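## Task

Get the nine-volt battery into the chest's drawer labelled M, leaving every other object on the table. Drawers lack stops and can be pulled fully out; dropping the battery in from just over the drawer rim is allowed. All drawers must be closed at the end. The chest may slide a few centimetres or rotate a little but must stay upright. Nothing counts if it stays in place only because the robot is holding it.

## Robot and tools

Robot: one six-joint arm with a two-finger parallel gripper. Joint ranges in rad, base to tip: waist -3.491..3.491, shoulder -3.140..3.140, elbow -1.187..4.328, forearm roll -3.316..3.316, wrist pitch -3.140..3.140, wrist roll -3.927..3.927. The elbow cannot fully straighten. Something may briefly pull on a held object now and then.

Frame: the scene frame has its origin on the tabletop under the arm base; +z is up, and looking along +x, +y lies to the left. Positions are in metres; orientations are quaternions written w, x, y, z. The arm base may be slightly tilted, and the reported hand position gets less accurate at long reach. Gripper frame: fingers point along its +z, close and open along its x. end_effector_position is the point between the pads; fingertips extend 17.5 mm past it. A flat block juts about 9 cm from the last joint axis toward gripper -y and rotates with the hand.

The row: every command is a list of 10 numbers: x, y, z, qw, qx, qy, qz, position, force_limit, speed. The first seven are an absolute target pose for the gripper point in the scene frame (not an offset). position runs -1..1: +1 fully open (50 mm gap), about -0.65 pads meet, -1 means close until something blocks. force_limit -1..1 maps to roughly 20 N, 102 N at 0, 185 N at +1 per pad (actual may be ~17 % higher). speed -1..1 maps to 20, 85, 150 mm/s of gap change. Always resend the wanted quaternion; the reported one may have drifted. A target more than 0.6 m from the last reported position along any gripper axis is refused. Each control step the commanded pose is clipped to within 70 mm and 16 degrees of the measured pose; position is favoured over orientation when both cannot be met.

Tools:
- execute_actions {actions, pictures}. actions holds at most one item. Empty list: just report state. {"rows": [[10 numbers], ...], "steps": n}: up to 15 rows, n up to 15 steps of 1/30 s; one row per step, last row repeated. {"steps": n} without rows: wait n steps (max 300) counted from the previous result. pictures (boolean) toggles images.
- move {target, speed}: target is one 10-number row; the hand follows a straight path to that pose lasting 0.5 to 10 s (cut off at 10 s). speed is the path top speed in m/s, 0.002..0.5, default 0.25; rotation is capped at twice that in rad/s. Finger values are applied at the start. The path does not avoid obstacles, and the real hand may lag, stray or overshoot the speed, especially with the arm near straight. Result ends with a move: line: done (settled near target), off_target, moving, held, or fault, plus limits (paced = pose was clipped; held = the clearance check blocked some steps, after which motion may be much faster) and the remaining distance.
- wait {seconds}: 0..10 s, nothing new sent.
- zoom_image {camera, region}: camera cam_low (504x504, fixed) or cam_wrist (616x616 fisheye on the hand); region [x0, y0, x1, y1] in image pixels from top-left, at most 504x504.
- finished_scene {scene}: ends the current scene (give its number) irreversibly and grades it; the result contains the next task if any.

Results: a state line with end_effector_position and end_effector_quat_wxyz. "pose unreachable" and HELD mark steps where the clearance check (which treats the mount block or post as arm) changed or blocked your row. "Hand target" shows the pose the controller is currently heading to. After an action ends the arm only continues to the last clipped pose, so long moves need follow-up commands. Camera calibration (intrinsics, distortion, world-to-camera transforms) is supplied and may be off by a couple of degrees and millimetres.

Gripping: send position -1 and keep sending it; object_status 2 means closed on something. 0 moving, 1 blocked while opening, 3 reached target or pads met (usually empty, or a very thin/slightly wider object). Any new position value resets status to 0 briefly. force_limit and speed changes only apply when position changes by at least 0.01; to soften a grip, open first. After grips at force_limit -1 the status stays 2 even if the object slips away, and an off-centre grip on a fixed object can fade within a minute. Opening in mm is about (250 - position_measured) * 0.202.

Faults and care: the arm is stiff; aiming even slightly past a firm contact, or contacting fast, can trigger a stop. Torque at a joint reaching its limit (waist, shoulder, elbow 140 N m; forearm roll, wrist pitch, wrist roll 35.2 N m, held weight included) or 150 N external force halts the arm for 10 s and drops the rest of the call. Holding loads heats motors; a MOTOR HOT line warns before an OVER-TEMPERATURE FAULT brakes the arm. Avoid drops, slips, slamming drawers, hard hits and strong pushes; never push or knock anything off the table, which fails the task. Pull drawers gently since they can come out entirely, and leave the chest upright.

Each tool is called as name(argument=value, ...), one argument or row to a line, values as JSON.

## Session

execute_actions(
  actions=[],
)

Scene clock: 0.00 s of 7200.00 s.
end_effector_position=(+0.5392, +0.0623, +0.3643) position_measured=3 object_status=3 end_effector_quat_wxyz=(+0.623, +0.355, +0.639, +0.277)
Joint positions: [-0.169 -0.323 -1.015  2.959 -0.644 -2.279]
Joint velocities: [-0.002  0.    -0.    -0.     0.001 -0.   ]
Hand target: +0.539, +0.062, +0.364; +0.623, +0.355, +0.639, +0.277

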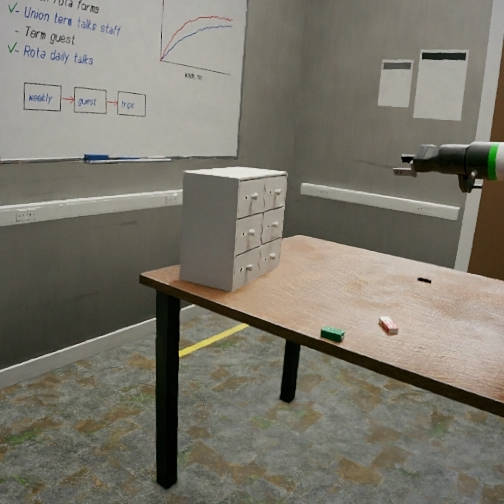

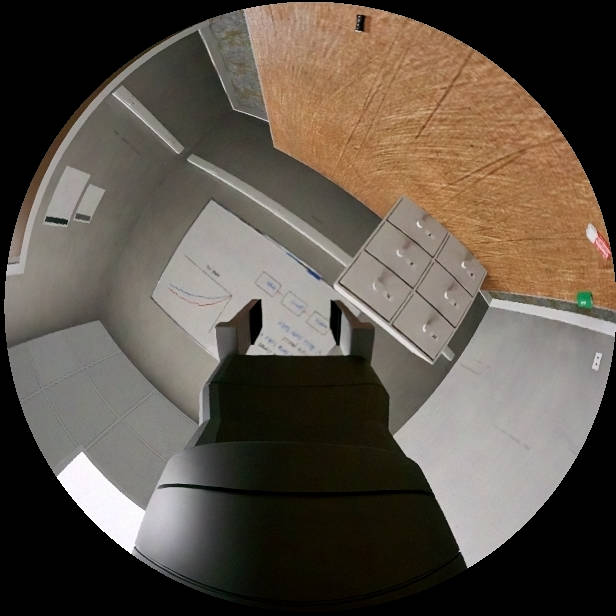

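zoom_image(
  camera="cam_low",
  region=[170, 150, 450, 360],
)

zoom_image(
  camera="cam_wrist",
  region=[330, 190, 500, 370],
)

Region (170, 150, 450, 360) of cam_low's 504x504 image, scaled by 1.800, with more detail than that image has; it fills the top 378 rows of this view, and the rest is white.

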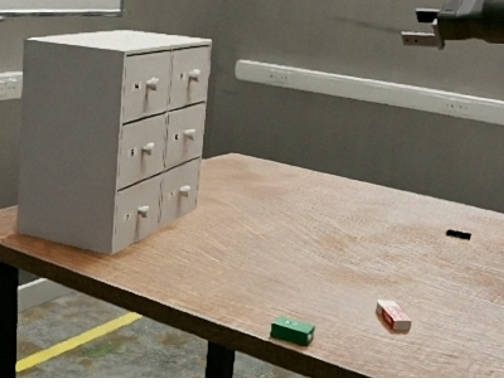

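Region (330, 190, 500, 370) of cam_wrist's 616x616 image, scaled by 2.800, with more detail than that image has.

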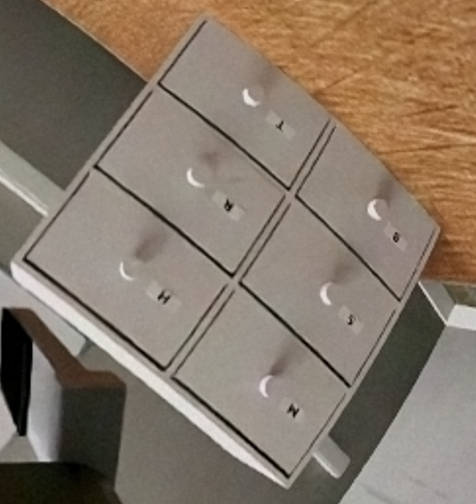

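move(
  target=[0.72,0.23,0.27,0.5,-0.5,0.5,-0.5,1,0,0],
)

Scene clock: 23.27 s of 7200.00 s.
end_effector_position=(+0.7199, +0.2299, +0.2696) position_measured=3 object_status=3 end_effector_quat_wxyz=(+0.501, -0.500, +0.500, -0.499)
Joint positions: [ 0.097  0.599 -0.55   2.837 -1.173  0.199]
Joint velocities: [ 0.001  0.001  0.001 -0.002 -0.002  0.01 ]
Hand target: +0.720, +0.230, +0.270; +0.500, -0.500, +0.500, -0.500
Off the commanded pose: 0.000 m, 0 deg.
After step 90, 14.80 s passed at rest.
move: done
camera_calibration (this result's frames):
cam_wrist: T_world_to_cam=[[-0.0339743, -0.99941, 0.00495188, 0.249244], [-0.230611, 0.00301824, -0.973041, 0.436777], [0.972453, -0.0342003, -0.230578, -0.486328], [0, 0, 0, 1]] pos_world=[0.582125, 0.231146, 0.311631]

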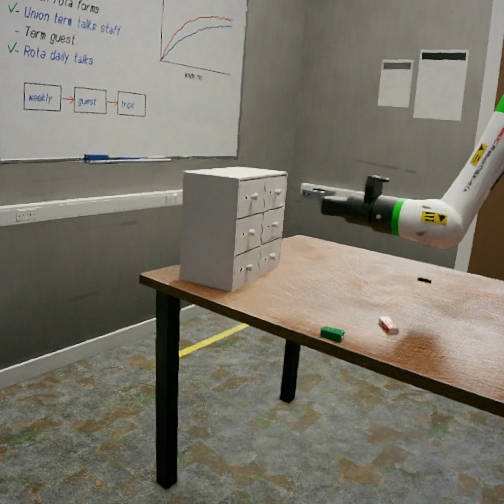

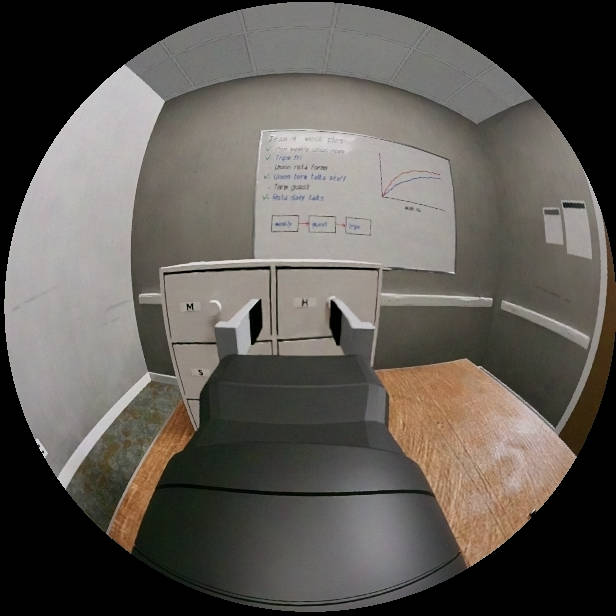

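move(
  target=[0.74,0.34,0.26,0.5,-0.5,0.5,-0.5,1,0,0],
)

Scene clock: 30.77 s of 7200.00 s.
end_effector_position=(+0.7400, +0.3398, +0.2600) position_measured=3 object_status=3 end_effector_quat_wxyz=(+0.500, -0.500, +0.500, -0.500)
Joint positions: [ 0.315  0.749 -0.366  2.597 -1.18   0.308]
Joint velocities: [ 0.003  0.003  0.005 -0.004  0.001  0.002]
Hand target: +0.740, +0.340, +0.260; +0.500, -0.500, +0.500, -0.500
Off the commanded pose: 0.000 m, 0 deg.
After step 90, 3.50 s passed at rest.
move: done
camera_calibration (this result's frames):
cam_wrist: T_world_to_cam=[[-0.0349102, -0.999369, 0.00659409, 0.360058], [-0.230678, 0.0016378, -0.973029, 0.432235], [0.972404, -0.0354897, -0.23059, -0.503847], [0, 0, 0, 1]] pos_world=[0.602219, 0.341241, 0.302021]

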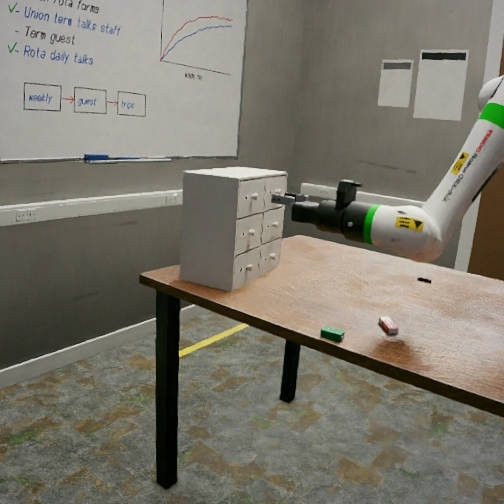

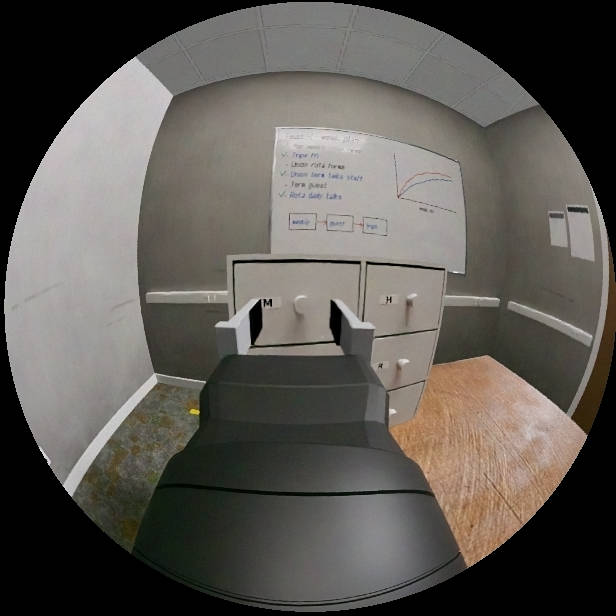

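move(
  target=[0.80,0.338,0.25,0.5,-0.5,0.5,-0.5,1,0,0],
  speed=0.1,
)

Scene clock: 36.00 s of 7200.00 s.
end_effector_position=(+0.7998, +0.3378, +0.2500) position_measured=3 object_status=3 end_effector_quat_wxyz=(+0.500, -0.500, +0.500, -0.500)
Joint positions: [ 0.256  0.836 -0.207  2.644 -1.104  0.321]
Joint velocities: [-0.003  0.003  0.005  0.001  0.002  0.   ]
Hand target: +0.800, +0.338, +0.250; +0.500, -0.500, +0.500, -0.500
Off the commanded pose: 0.000 m, 0 deg.
After step 90, 1.20 s passed at rest.
move: done
camera_calibration (this result's frames):
cam_wrist: T_world_to_cam=[[-0.0347157, -0.999373, 0.00700872, 0.359926], [-0.230662, 0.00118863, -0.973033, 0.43643], [0.972414, -0.0353962, -0.230558, -0.56446], [0, 0, 0, 1]] pos_world=[0.662052, 0.339202, 0.291997]

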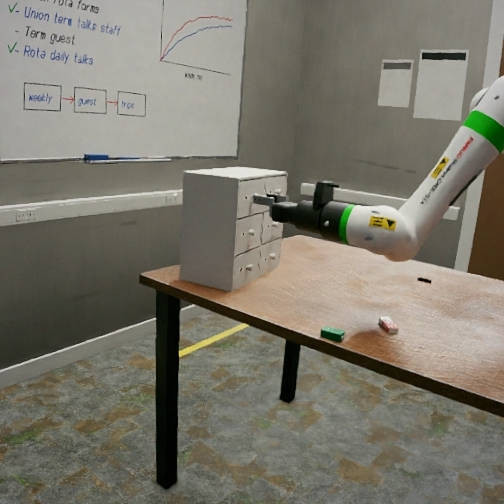

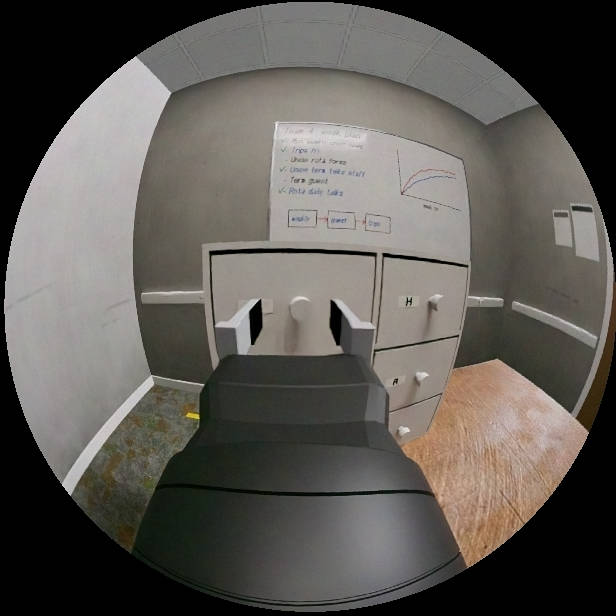

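move(
  target=[0.823,0.337,0.252,0.5,-0.5,0.5,-0.5,1,0,0],
  speed=0.04,
)

move(
  target=[0.823,0.337,0.252,0.5,-0.5,0.5,-0.5,-1,-0.3,0],
)

Scene clock: 41.80 s of 7200.00 s.
end_effector_position=(+0.8229, +0.3369, +0.2520) position_measured=3 object_status=3 end_effector_quat_wxyz=(+0.500, -0.500, +0.500, -0.500)
Joint positions: [ 0.237  0.861 -0.144  2.656 -1.066  0.331]
Joint velocities: [-0.002  0.002  0.005  0.001  0.004  0.002]
Hand target: +0.823, +0.337, +0.252; +0.500, -0.500, +0.500, -0.500
Off the commanded pose: 0.000 m, 0 deg.
After step 90, 1.90 s passed at rest.
move: done
camera_calibration (this result's frames):
cam_wrist: T_world_to_cam=[[-0.0346607, -0.999375, 0.00693086, 0.359817], [-0.230701, 0.00125316, -0.973024, 0.443665], [0.972407, -0.0353246, -0.230601, -0.586427], [0, 0, 0, 1]] pos_world=[0.685071, 0.338321, 0.293972]

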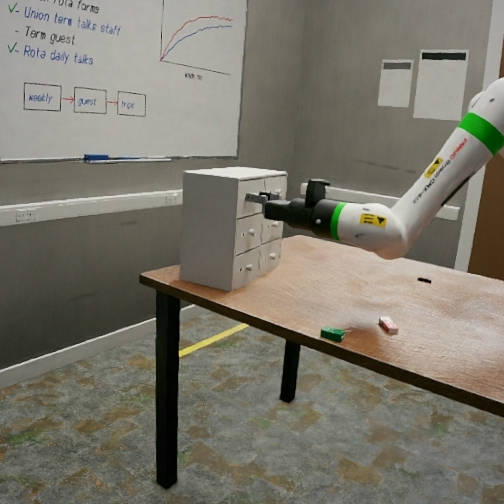

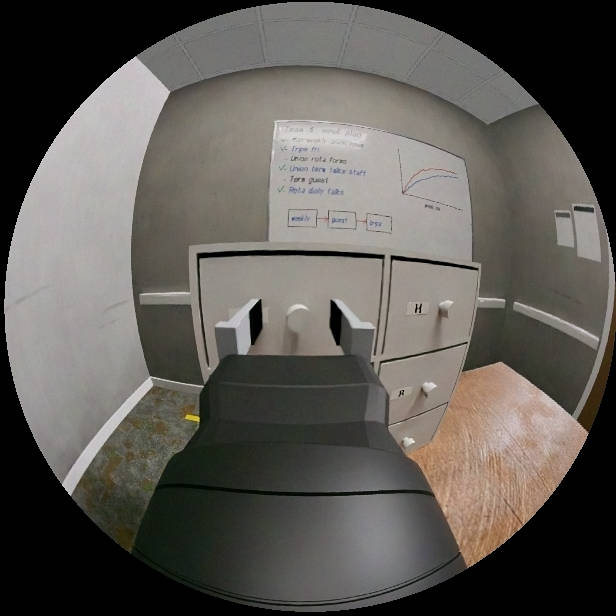

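Scene clock: 42.50 s of 7200.00 s.
end_effector_position=(+0.8230, +0.3370, +0.2520) position_measured=179 object_status=2 end_effector_quat_wxyz=(+0.500, -0.500, +0.500, -0.500)
Joint positions: [ 0.237  0.861 -0.143  2.656 -1.065  0.331]
Joint velocities: [ 0.001  0.001  0.    -0.    -0.001 -0.   ]
Hand target: +0.823, +0.337, +0.252; +0.500, -0.500, +0.500, -0.500
Off the commanded pose: 0.000 m, 0 deg.
move: done
camera_calibration (this result's frames):
cam_wrist: T_world_to_cam=[[-0.0346233, -0.999377, 0.00685271, 0.359854], [-0.23066, 0.00131911, -0.973034, 0.443678], [0.972418, -0.0352703, -0.230562, -0.586595], [0, 0, 0, 1]] pos_world=[0.685213, 0.338355, 0.294001]

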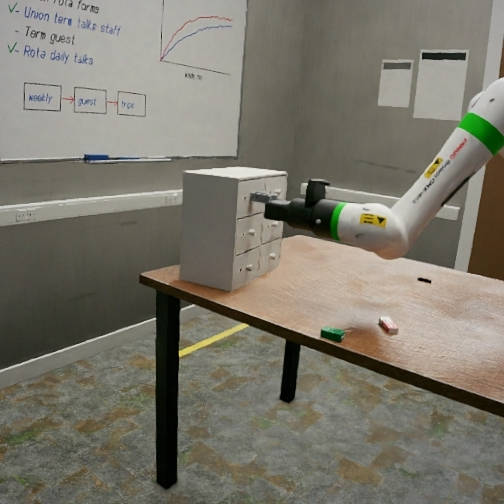

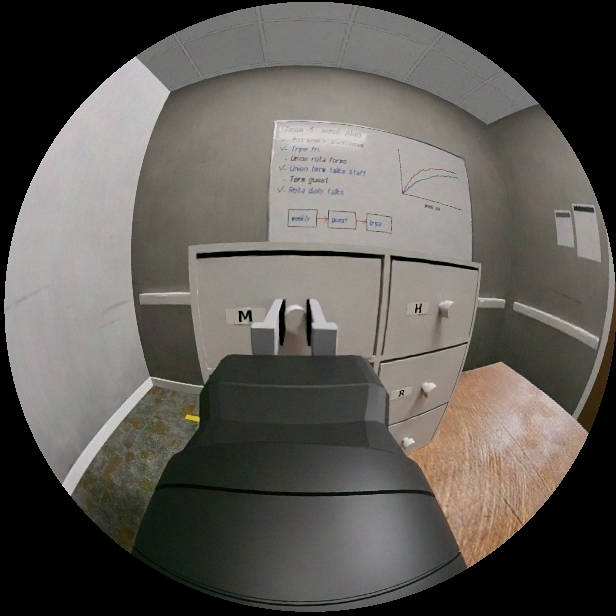

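move(
  target=[0.74,0.330,0.252,0.5,-0.5,0.5,-0.5,-1,-0.3,0],
  speed=0.05,
)

Scene clock: 46.73 s of 7200.00 s.
end_effector_position=(+0.7402, +0.3303, +0.2520) position_measured=179 object_status=2 end_effector_quat_wxyz=(+0.500, -0.500, +0.500, -0.500)
Joint positions: [ 0.294  0.755 -0.377  2.623 -1.19   0.29 ]
Joint velocities: [ 0.002 -0.002 -0.005 -0.001 -0.003 -0.002]
Hand target: +0.740, +0.330, +0.252; +0.500, -0.500, +0.500, -0.500
Off the commanded pose: 0.000 m, 0 deg.
move: done
camera_calibration (this result's frames):
cam_wrist: T_world_to_cam=[[-0.0343791, -0.999387, 0.0066006, 0.350188], [-0.230682, 0.001509, -0.973028, 0.424548], [0.972422, -0.0349745, -0.230592, -0.506356], [0, 0, 0, 1]] pos_world=[0.602366, 0.331623, 0.294023]

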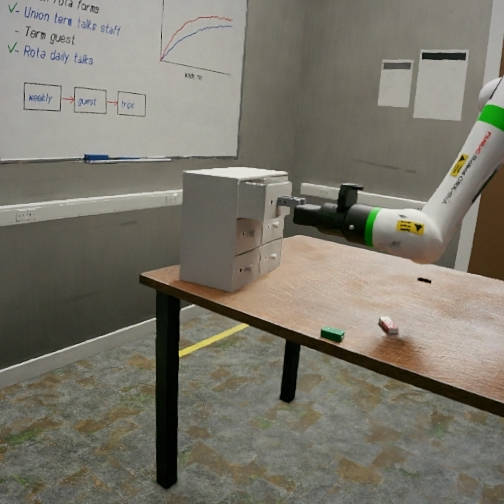

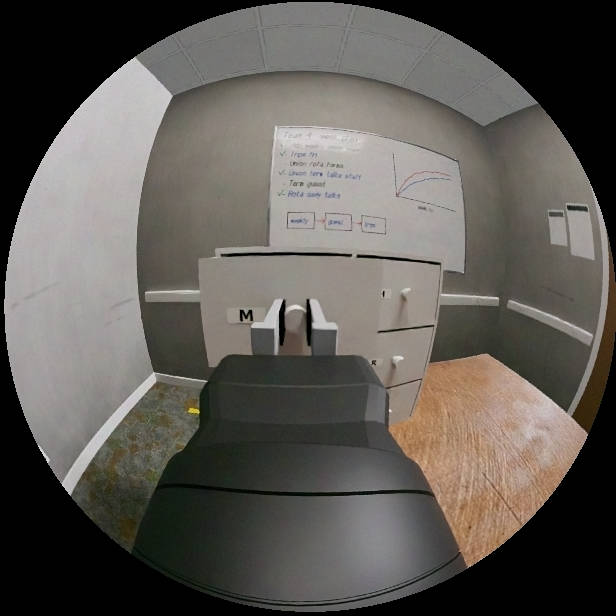

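move(
  target=[0.74,0.330,0.252,0.5,-0.5,0.5,-0.5,1,0,0],
)

move(
  target=[0.66,0.330,0.252,0.5,-0.5,0.5,-0.5,1,0,0],
  speed=0.15,
)

move(
  target=[0.48,0.42,0.25,0,0.7071,-0.7071,0,1,0,0],
)

Scene clock: 52.43 s of 7200.00 s.
end_effector_position=(+0.7400, +0.3300, +0.2520) position_measured=3 object_status=3 end_effector_quat_wxyz=(+0.500, -0.500, +0.500, -0.500)
Joint positions: [ 0.294  0.754 -0.378  2.623 -1.19   0.29 ]
Joint velocities: [ 0.001 -0.     0.     0.     0.001 -0.001]
Hand target: +0.740, +0.330, +0.252; +0.500, -0.500, +0.500, -0.500
Off the commanded pose: 0.000 m, 0 deg.
After step 90, 2.00 s passed at rest.
move: done
camera_calibration (this result's frames):
cam_wrist: T_world_to_cam=[[-0.0347659, -0.999373, 0.00669877, 0.350102], [-0.230719, 0.00150408, -0.973019, 0.424516], [0.972399, -0.0353734, -0.230627, -0.50608], [0, 0, 0, 1]] pos_world=[0.602228, 0.331342, 0.294001]

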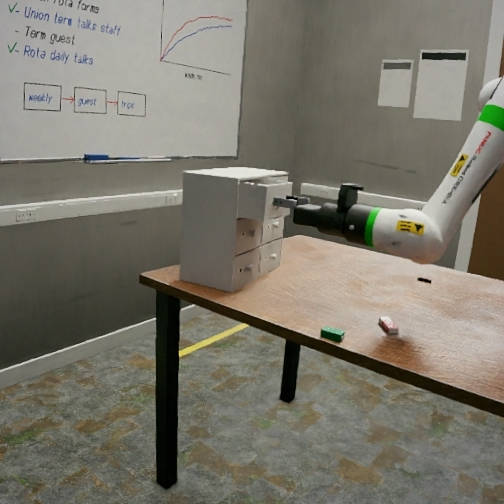

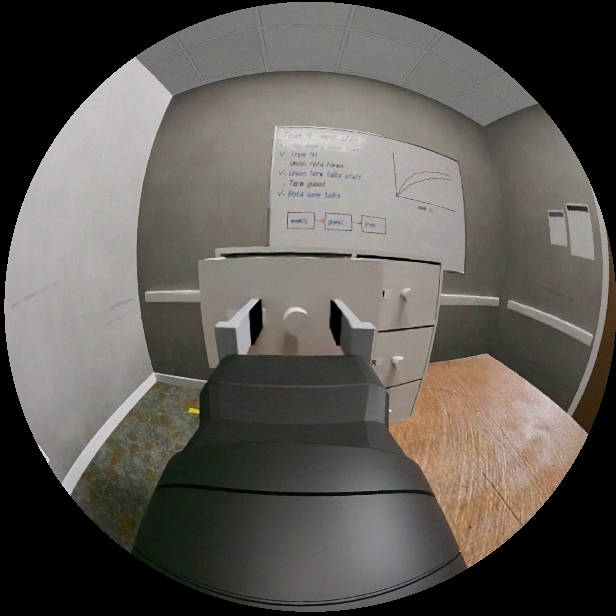

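Scene clock: 53.43 s of 7200.00 s.
end_effector_position=(+0.6601, +0.3303, +0.2520) position_measured=3 object_status=3 end_effector_quat_wxyz=(+0.500, -0.500, +0.500, -0.500)
Joint positions: [ 0.386  0.674 -0.57   2.548 -1.304  0.258]
Joint velocities: [ 0.002 -0.002 -0.004 -0.002 -0.001  0.   ]
Hand target: +0.660, +0.330, +0.252; +0.500, -0.500, +0.500, -0.500
Off the commanded pose: 0.000 m, 0 deg.
move: done
camera_calibration (this result's frames):
cam_wrist: T_world_to_cam=[[-0.0344396, -0.999385, 0.0065884, 0.347452], [-0.23071, 0.00153585, -0.973021, 0.406083], [0.972413, -0.0350305, -0.230621, -0.428513], [0, 0, 0, 1]] pos_world=[0.522345, 0.331603, 0.294015]

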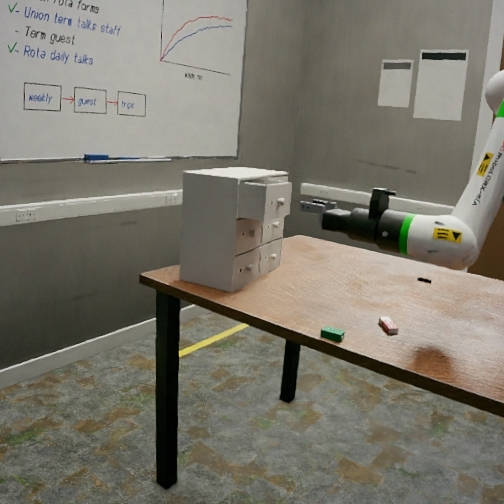

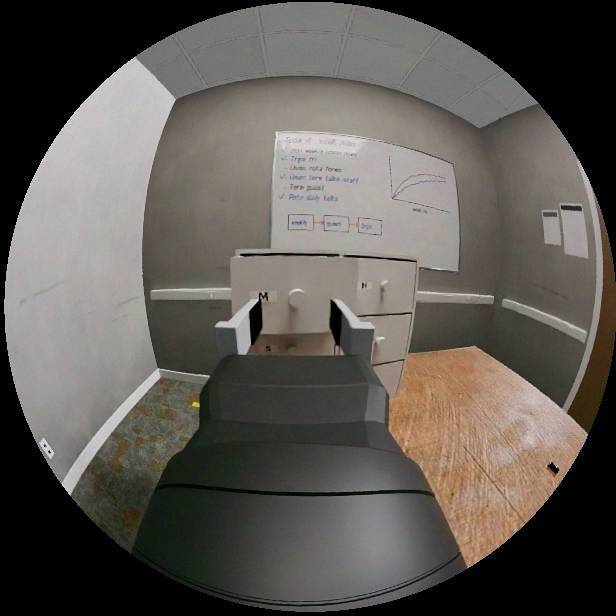

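Scene clock: 57.10 s of 7200.00 s.
end_effector_position=(+0.4802, +0.4192, +0.2491) position_measured=3 object_status=3 end_effector_quat_wxyz=(+0.003, +0.706, -0.708, +0.000)
Joint positions: [ 0.809  0.531  0.343  0.047 -1.451  2.138]
Joint velocities: [ 0.     0.005  0.009 -0.004 -0.009  0.001]
Hand target: +0.480, +0.419, +0.249; +0.003, +0.706, -0.708, +0.000
Off the commanded pose: 0.001 m, 0 deg.
move: done
camera_calibration (this result's frames):
cam_wrist: T_world_to_cam=[[0.00470877, -0.999214, 0.0393486, 0.403087], [-0.972113, 0.00465207, 0.234465, 0.415501], [-0.234464, -0.0393553, -0.971328, 0.514742], [0, 0, 0, 1]] pos_world=[0.522704, 0.421096, 0.386702]

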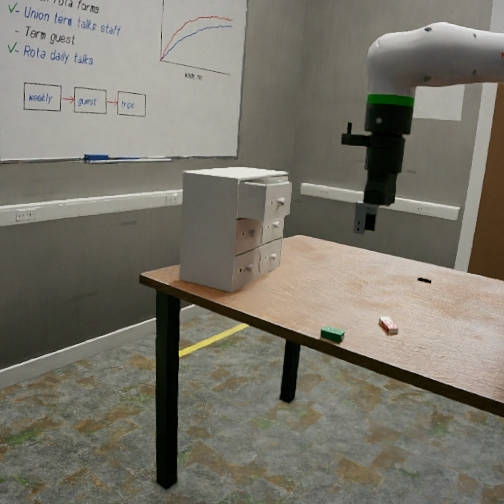

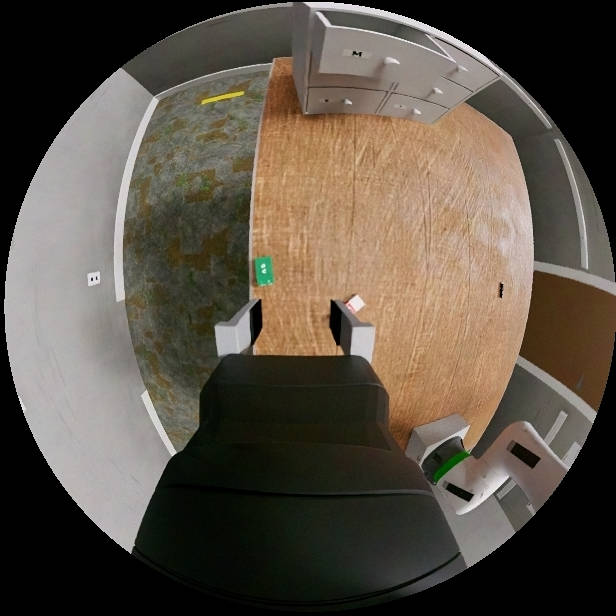

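move(
  target=[0.494,0.48,0.09,0,0.7071,-0.7071,0,1,0,0],
)

Scene clock: 61.60 s of 7200.00 s.
end_effector_position=(+0.4941, +0.4801, +0.0900) position_measured=3 object_status=3 end_effector_quat_wxyz=(-0.000, +0.707, -0.707, -0.000)
Joint positions: [ 0.83   0.767  0.322  0.05  -1.189  2.108]
Joint velocities: [-0.001  0.003  0.002 -0.     0.001 -0.001]
Hand target: +0.494, +0.480, +0.090; -0.000, +0.707, -0.707, -0.000
Off the commanded pose: 0.000 m, 0 deg.
After step 90, 0.27 s passed at rest.
move: done
camera_calibration (this result's frames):
cam_wrist: T_world_to_cam=[[0.00723201, -0.999378, 0.0345185, 0.46939], [-0.973038, 0.000924959, 0.230642, 0.468675], [-0.23053, -0.0352558, -0.972426, 0.36208], [0, 0, 0, 1]] pos_world=[0.536114, 0.48143, 0.227798]

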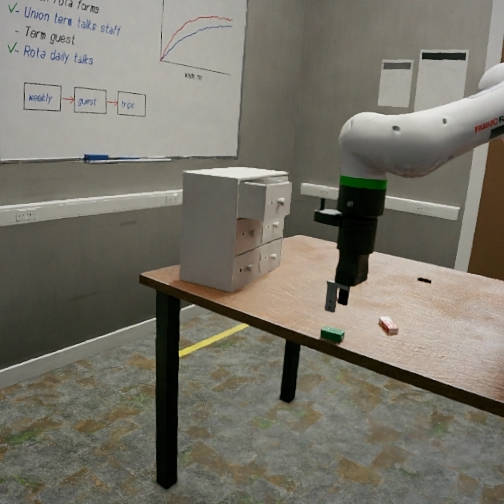

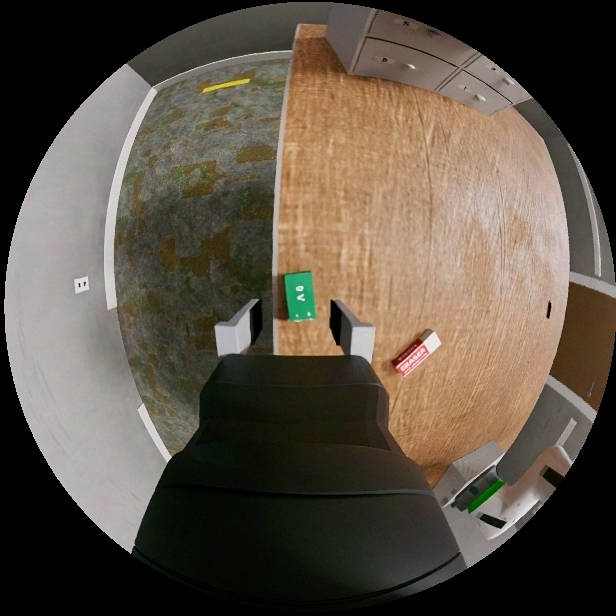

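move(
  target=[0.495,0.478,0.024,0,0.7071,-0.7071,0,1,0,0],
  speed=0.08,
)

move(
  target=[0.495,0.478,0.024,0,0.7071,-0.7071,0,-1,-0.3,-0.5],
)

move(
  target=[0.495,0.45,0.36,0,0.7071,-0.7071,0,-1,-0.3,-0.5],
  speed=0.2,
)

Scene clock: 67.00 s of 7200.00 s.
end_effector_position=(+0.4950, +0.4781, +0.0241) position_measured=3 object_status=3 end_effector_quat_wxyz=(-0.000, +0.707, -0.707, -0.000)
Joint positions: [ 0.823  0.836  0.271  0.054 -1.068  2.108]
Joint velocities: [ 0.001  0.002 -0.001  0.001  0.003  0.   ]
Hand target: +0.495, +0.478, +0.024; +0.000, +0.707, -0.707, -0.000
Off the commanded pose: 0.000 m, 0 deg.
After step 90, 1.20 s passed at rest.
move: done
camera_calibration (this result's frames):
cam_wrist: T_world_to_cam=[[0.00703299, -0.999378, 0.0345626, 0.469771], [-0.973017, 0.00113215, 0.230731, 0.484617], [-0.230627, -0.0352527, -0.972404, 0.298169], [0, 0, 0, 1]] pos_world=[0.537002, 0.479441, 0.161888]

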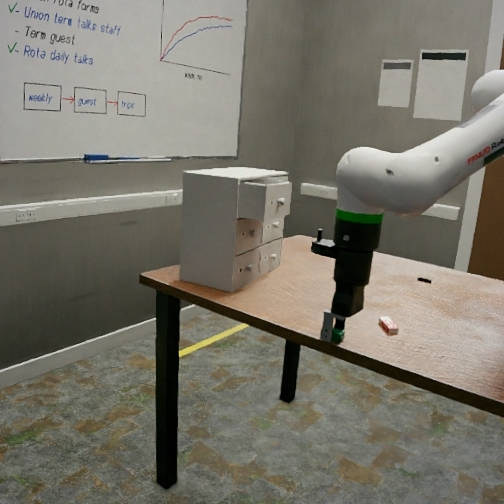

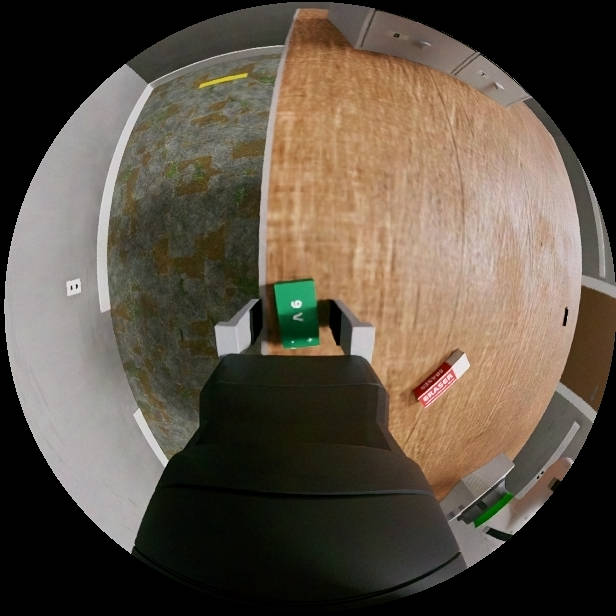

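Scene clock: 67.70 s of 7200.00 s.
end_effector_position=(+0.4950, +0.4780, +0.0240) position_measured=126 object_status=2 end_effector_quat_wxyz=(+0.000, +0.707, -0.707, +0.000)
Joint positions: [ 0.823  0.836  0.27   0.054 -1.068  2.107]
Joint velocities: [ 0.001 -0.     0.     0.    -0.    -0.   ]
Hand target: +0.495, +0.478, +0.024; -0.000, +0.707, -0.707, -0.000
Off the commanded pose: 0.000 m, 0 deg.
move: done
camera_calibration (this result's frames):
cam_wrist: T_world_to_cam=[[0.00684189, -0.999376, 0.0346454, 0.469797], [-0.973027, 0.00133581, 0.230689, 0.484553], [-0.230592, -0.0352892, -0.97241, 0.298057], [0, 0, 0, 1]] pos_world=[0.536998, 0.479375, 0.161776]

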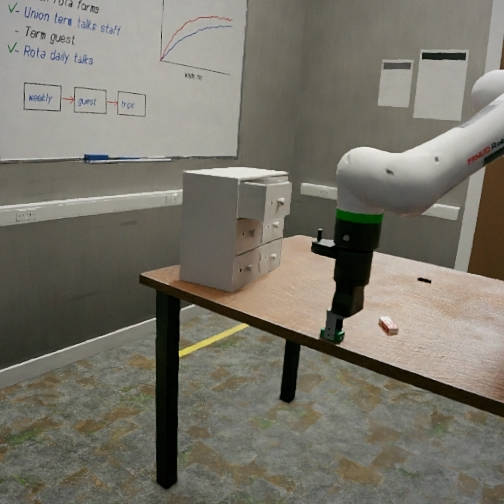

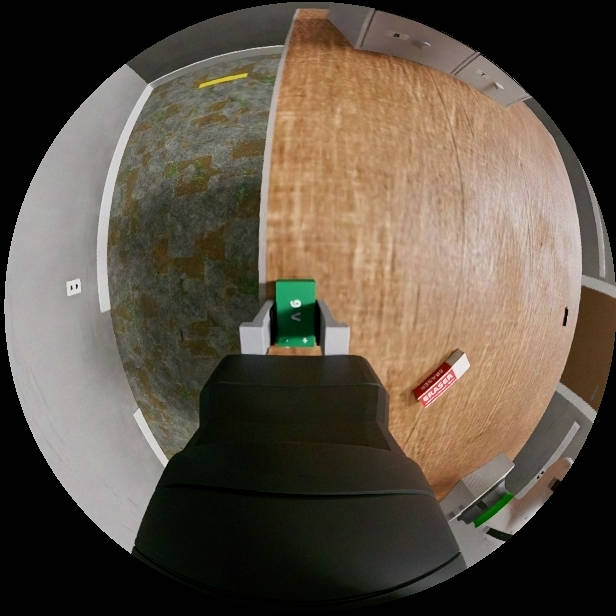

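Scene clock: 69.87 s of 7200.00 s.
end_effector_position=(+0.4947, +0.4497, +0.3600) position_measured=126 object_status=2 end_effector_quat_wxyz=(-0.000, +0.707, -0.707, +0.000)
Joint positions: [ 0.824  0.629  0.745  0.048 -1.749  2.139]
Joint velocities: [-0.003  0.004  0.011 -0.001 -0.007 -0.   ]
Hand target: +0.495, +0.450, +0.360; +0.000, +0.707, -0.707, +0.000
Off the commanded pose: 0.000 m, 0 deg.
move: done
camera_calibration (this result's frames):
cam_wrist: T_world_to_cam=[[0.00586754, -0.999383, 0.0346327, 0.430324], [-0.973068, 0.00227501, 0.230508, 0.406495], [-0.230445, -0.0350525, -0.972454, 0.62356], [0, 0, 0, 1]] pos_world=[0.536719, 0.450991, 0.49778]

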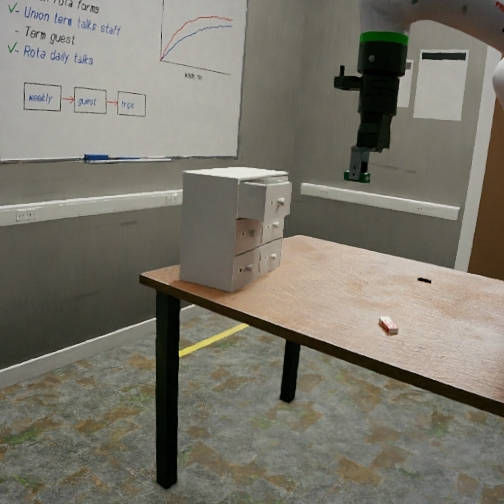

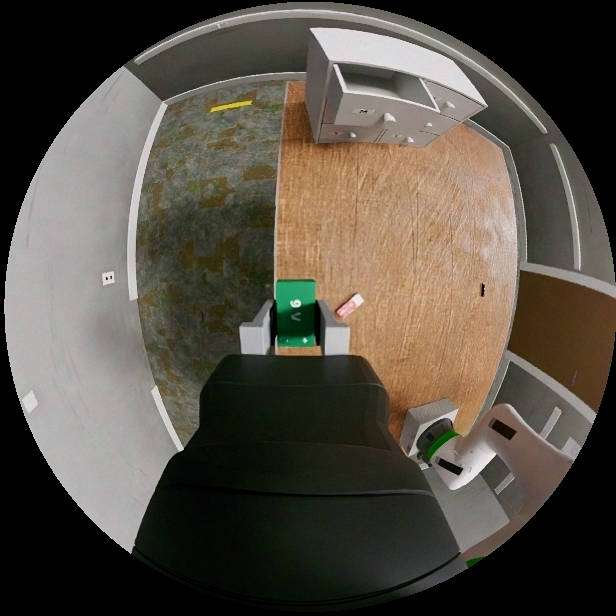

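move(
  target=[0.81,0.333,0.36,0,1,0,0,-1,-0.3,-0.5],
  speed=0.2,
)

Scene clock: 78.03 s of 7200.00 s.
end_effector_position=(+0.8082, +0.3322, +0.3590) position_measured=126 object_status=2 end_effector_quat_wxyz=(-0.074, +0.978, -0.117, +0.158)
Joint positions: [ 0.415  1.071  1.455  0.161 -1.652  3.925]
Joint velocities: [ 0.011 -0.019 -0.046  0.029  0.026  0.001]
Hand target: +0.808, +0.332, +0.359; -0.073, +0.978, -0.117, +0.159
Off the commanded pose: 0.002 m, 24 deg; orientation clipped at the last step of the last action.
elbow stopped short: the move would have taken joint 3 (elbow) straighter than the controller allows; a more bent joint 3 avoids this.
joint sent to its limit — the command would take joint 6 (wrist roll) past its upper limit, so that joint was sent only as far as its limit.
After step 90, 0.73 s passed at rest.
move: off_target; limits=paced
camera_calibration (this result's frames):
cam_wrist: T_world_to_cam=[[0.911783, -0.249818, 0.325948, -0.774581], [-0.27726, -0.959969, 0.0398352, 0.537734], [0.302948, -0.126694, -0.944548, 0.280034], [0, 0, 0, 1]] pos_world=[0.770507, 0.358182, 0.495558]

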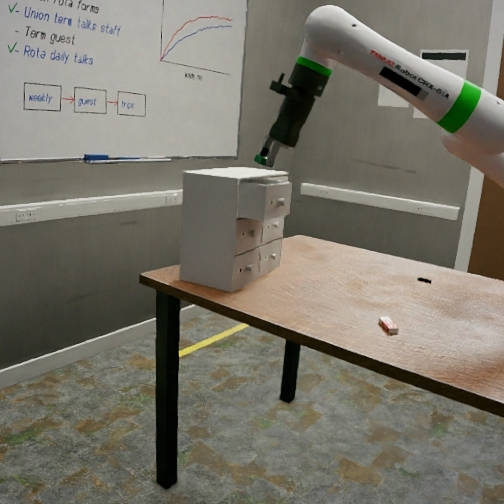

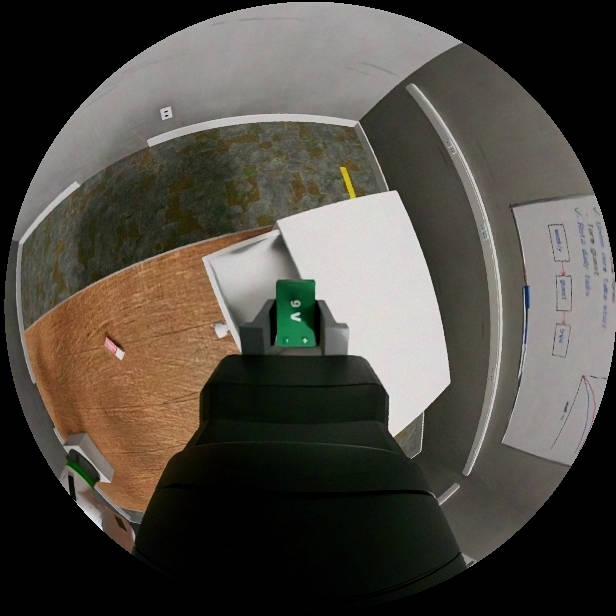

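move(
  target=[0.80,0.333,0.335,-0.074,0.978,-0.117,0.158,-1,-0.3,-0.5],
  speed=0.05,
)

move(
  target=[0.80,0.333,0.335,-0.074,0.978,-0.117,0.158,0.2,-0.3,0],
)

Scene clock: 81.53 s of 7200.00 s.
end_effector_position=(+0.8002, +0.3331, +0.3351) position_measured=126 object_status=2 end_effector_quat_wxyz=(-0.074, +0.978, -0.117, +0.158)
Joint positions: [ 0.42   0.919  1.116  0.162 -1.469  3.892]
Joint velocities: [ 0.003 -0.024 -0.047  0.004  0.035 -0.005]
Hand target: +0.800, +0.333, +0.335; -0.074, +0.978, -0.117, +0.158
Off the commanded pose: 0.000 m, 0 deg.
move: done
camera_calibration (this result's frames):
cam_wrist: T_world_to_cam=[[0.912646, -0.248601, 0.324461, -0.759907], [-0.275904, -0.960342, 0.0402541, 0.536245], [0.301586, -0.126258, -0.945042, 0.261178], [0, 0, 0, 1]] pos_world=[0.76271, 0.359041, 0.471798]

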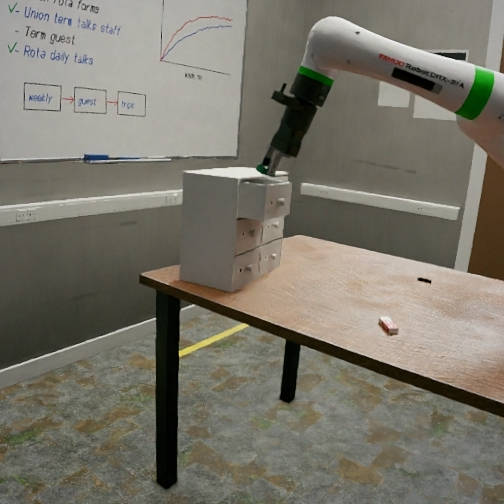

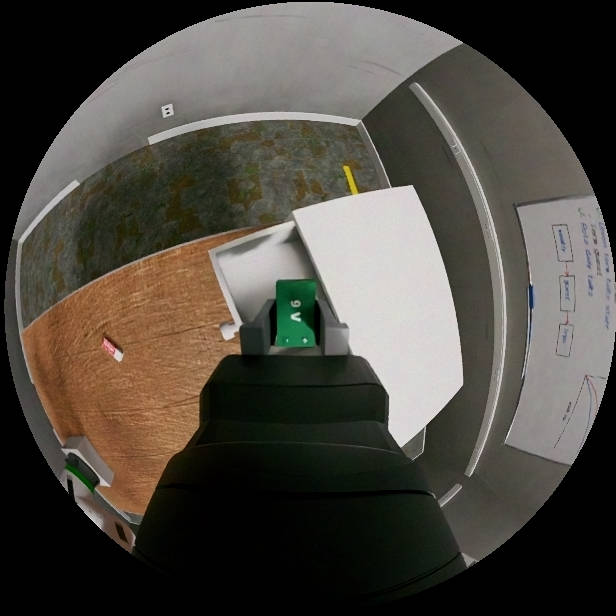

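Scene clock: 82.23 s of 7200.00 s.
end_effector_position=(+0.8000, +0.3330, +0.3350) position_measured=122 object_status=3 end_effector_quat_wxyz=(-0.074, +0.978, -0.117, +0.158)
Joint positions: [ 0.42   0.915  1.109  0.162 -1.464  3.891]
Joint velocities: [ 0.001 -0.001 -0.002 -0.     0.001 -0.001]
Hand target: +0.800, +0.333, +0.335; -0.074, +0.978, -0.117, +0.158
Off the commanded pose: 0.000 m, 0 deg.
move: done
camera_calibration (this result's frames):
cam_wrist: T_world_to_cam=[[0.912289, -0.249066, 0.325107, -0.759492], [-0.276265, -0.960267, 0.0395678, 0.536612], [0.302335, -0.125913, -0.944849, 0.260308], [0, 0, 0, 1]] pos_world=[0.762423, 0.358903, 0.471635]

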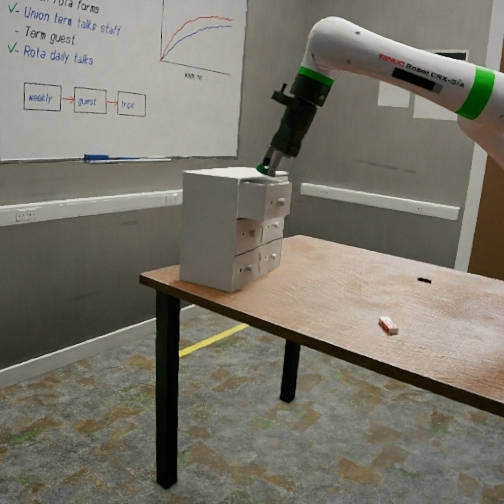

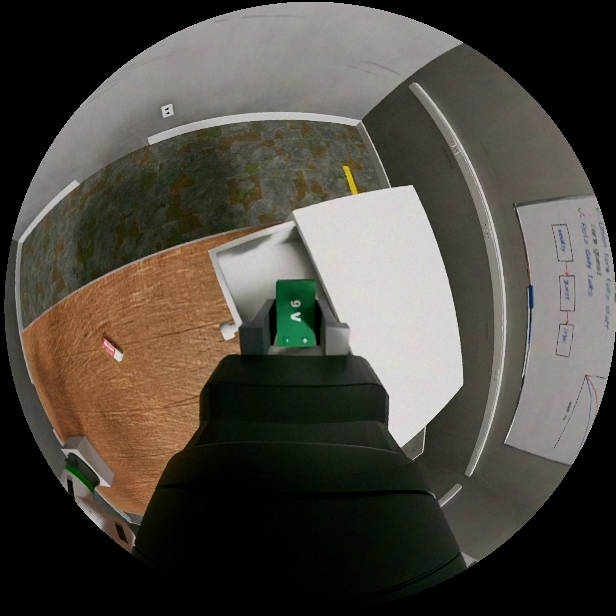

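move(
  target=[0.80,0.333,0.335,-0.074,0.978,-0.117,0.158,0.7,-0.3,0],
)

move(
  target=[0.62,0.333,0.36,0,0.7071,-0.7071,0,1,0,0],
)

move(
  target=[0.66,0.330,0.252,0.5,-0.5,0.5,-0.5,1,0,0],
)

Scene clock: 85.43 s of 7200.00 s.
end_effector_position=(+0.8000, +0.3330, +0.3350) position_measured=48 object_status=3 end_effector_quat_wxyz=(-0.074, +0.978, -0.117, +0.158)
Joint positions: [ 0.42   0.915  1.109  0.162 -1.464  3.891]
Joint velocities: [ 0.    -0.     0.001  0.    -0.    -0.001]
Hand target: +0.800, +0.333, +0.335; -0.074, +0.978, -0.117, +0.158
Off the commanded pose: 0.000 m, 0 deg.
move: done
camera_calibration (this result's frames):
cam_wrist: T_world_to_cam=[[0.912276, -0.249079, 0.325134, -0.759483], [-0.276276, -0.960264, 0.0395479, 0.53662], [0.302364, -0.125905, -0.944841, 0.260283], [0, 0, 0, 1]] pos_world=[0.762414, 0.358897, 0.471637]

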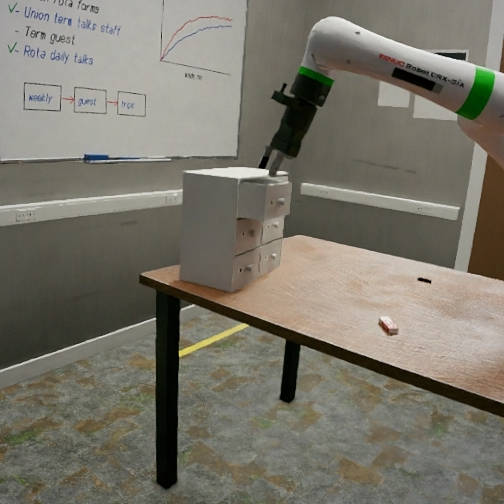

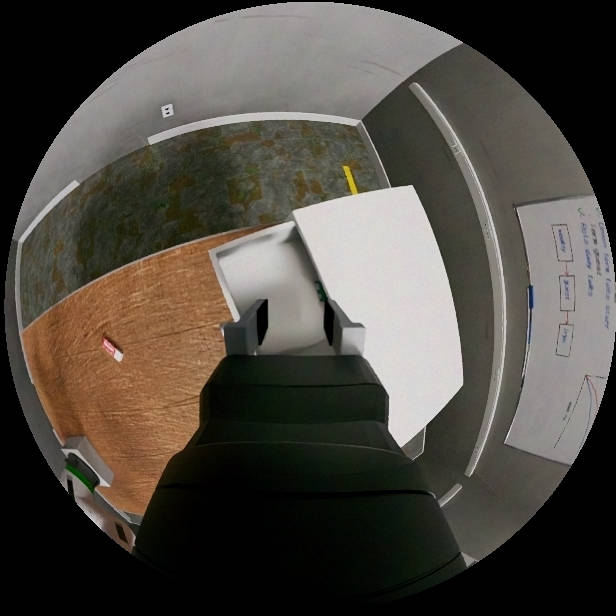

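Scene clock: 88.63 s of 7200.00 s.
end_effector_position=(+0.6202, +0.3333, +0.3603) position_measured=3 object_status=3 end_effector_quat_wxyz=(+0.000, +0.707, -0.707, +0.001)
Joint positions: [ 0.573  0.718  0.907  0.064 -1.808  2.399]
Joint velocities: [ 0.001 -0.002 -0.002 -0.002 -0.001 -0.008]
Hand target: +0.620, +0.333, +0.360; +0.000, +0.707, -0.707, +0.001
Off the commanded pose: 0.000 m, 0 deg.
move: done
camera_calibration (this result's frames):
cam_wrist: T_world_to_cam=[[0.00763234, -0.999338, 0.0355573, 0.311828], [-0.973203, 0.000749001, 0.229948, 0.529526], [-0.229822, -0.0363595, -0.972553, 0.648798], [0, 0, 0, 1]] pos_world=[0.662064, 0.334815, 0.498139]

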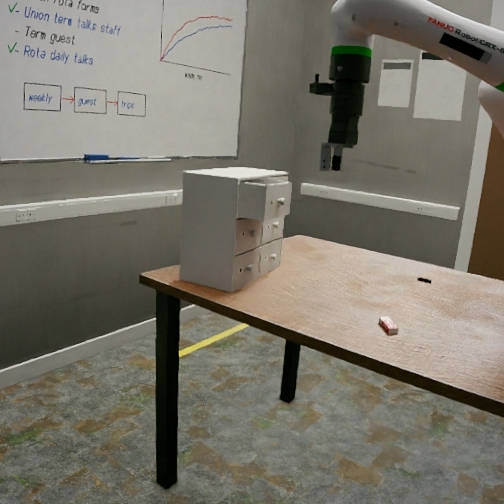

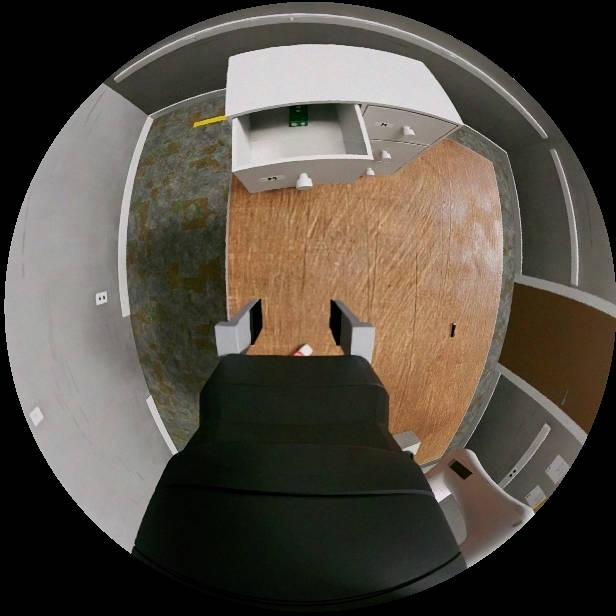

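Scene clock: 92.33 s of 7200.00 s.
end_effector_position=(+0.6603, +0.3314, +0.2531) position_measured=3 object_status=3 end_effector_quat_wxyz=(+0.503, -0.498, +0.499, -0.499)
Joint positions: [ 0.386  0.676 -0.568  2.552 -1.307  0.252]
Joint velocities: [-0.003  0.006  0.003  0.004 -0.008 -0.002]
Hand target: +0.660, +0.331, +0.253; +0.503, -0.498, +0.499, -0.499
Off the commanded pose: 0.002 m, 0 deg.
move: done
camera_calibration (this result's frames):
cam_wrist: T_world_to_cam=[[-0.0316194, -0.999498, 0.00181419, 0.347928], [-0.226061, 0.00538342, -0.974098, 0.403106], [0.9736, -0.0312105, -0.226118, -0.431568], [0, 0, 0, 1]] pos_world=[0.522303, 0.332114, 0.294448]

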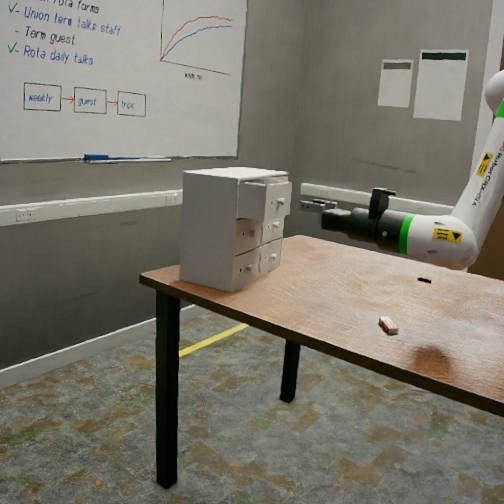

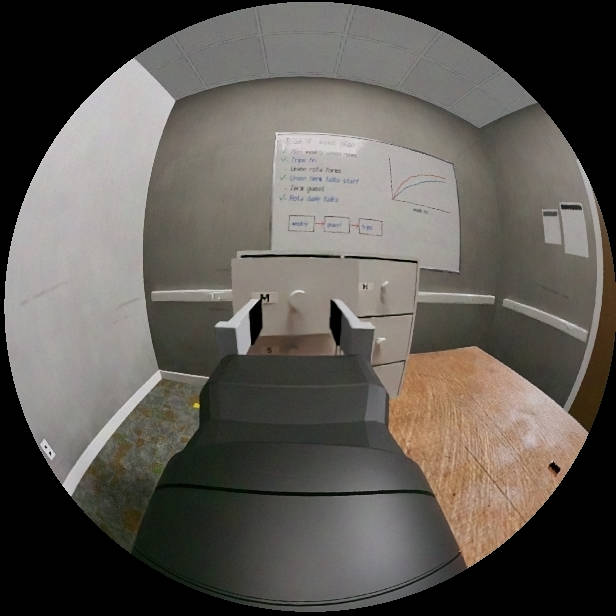

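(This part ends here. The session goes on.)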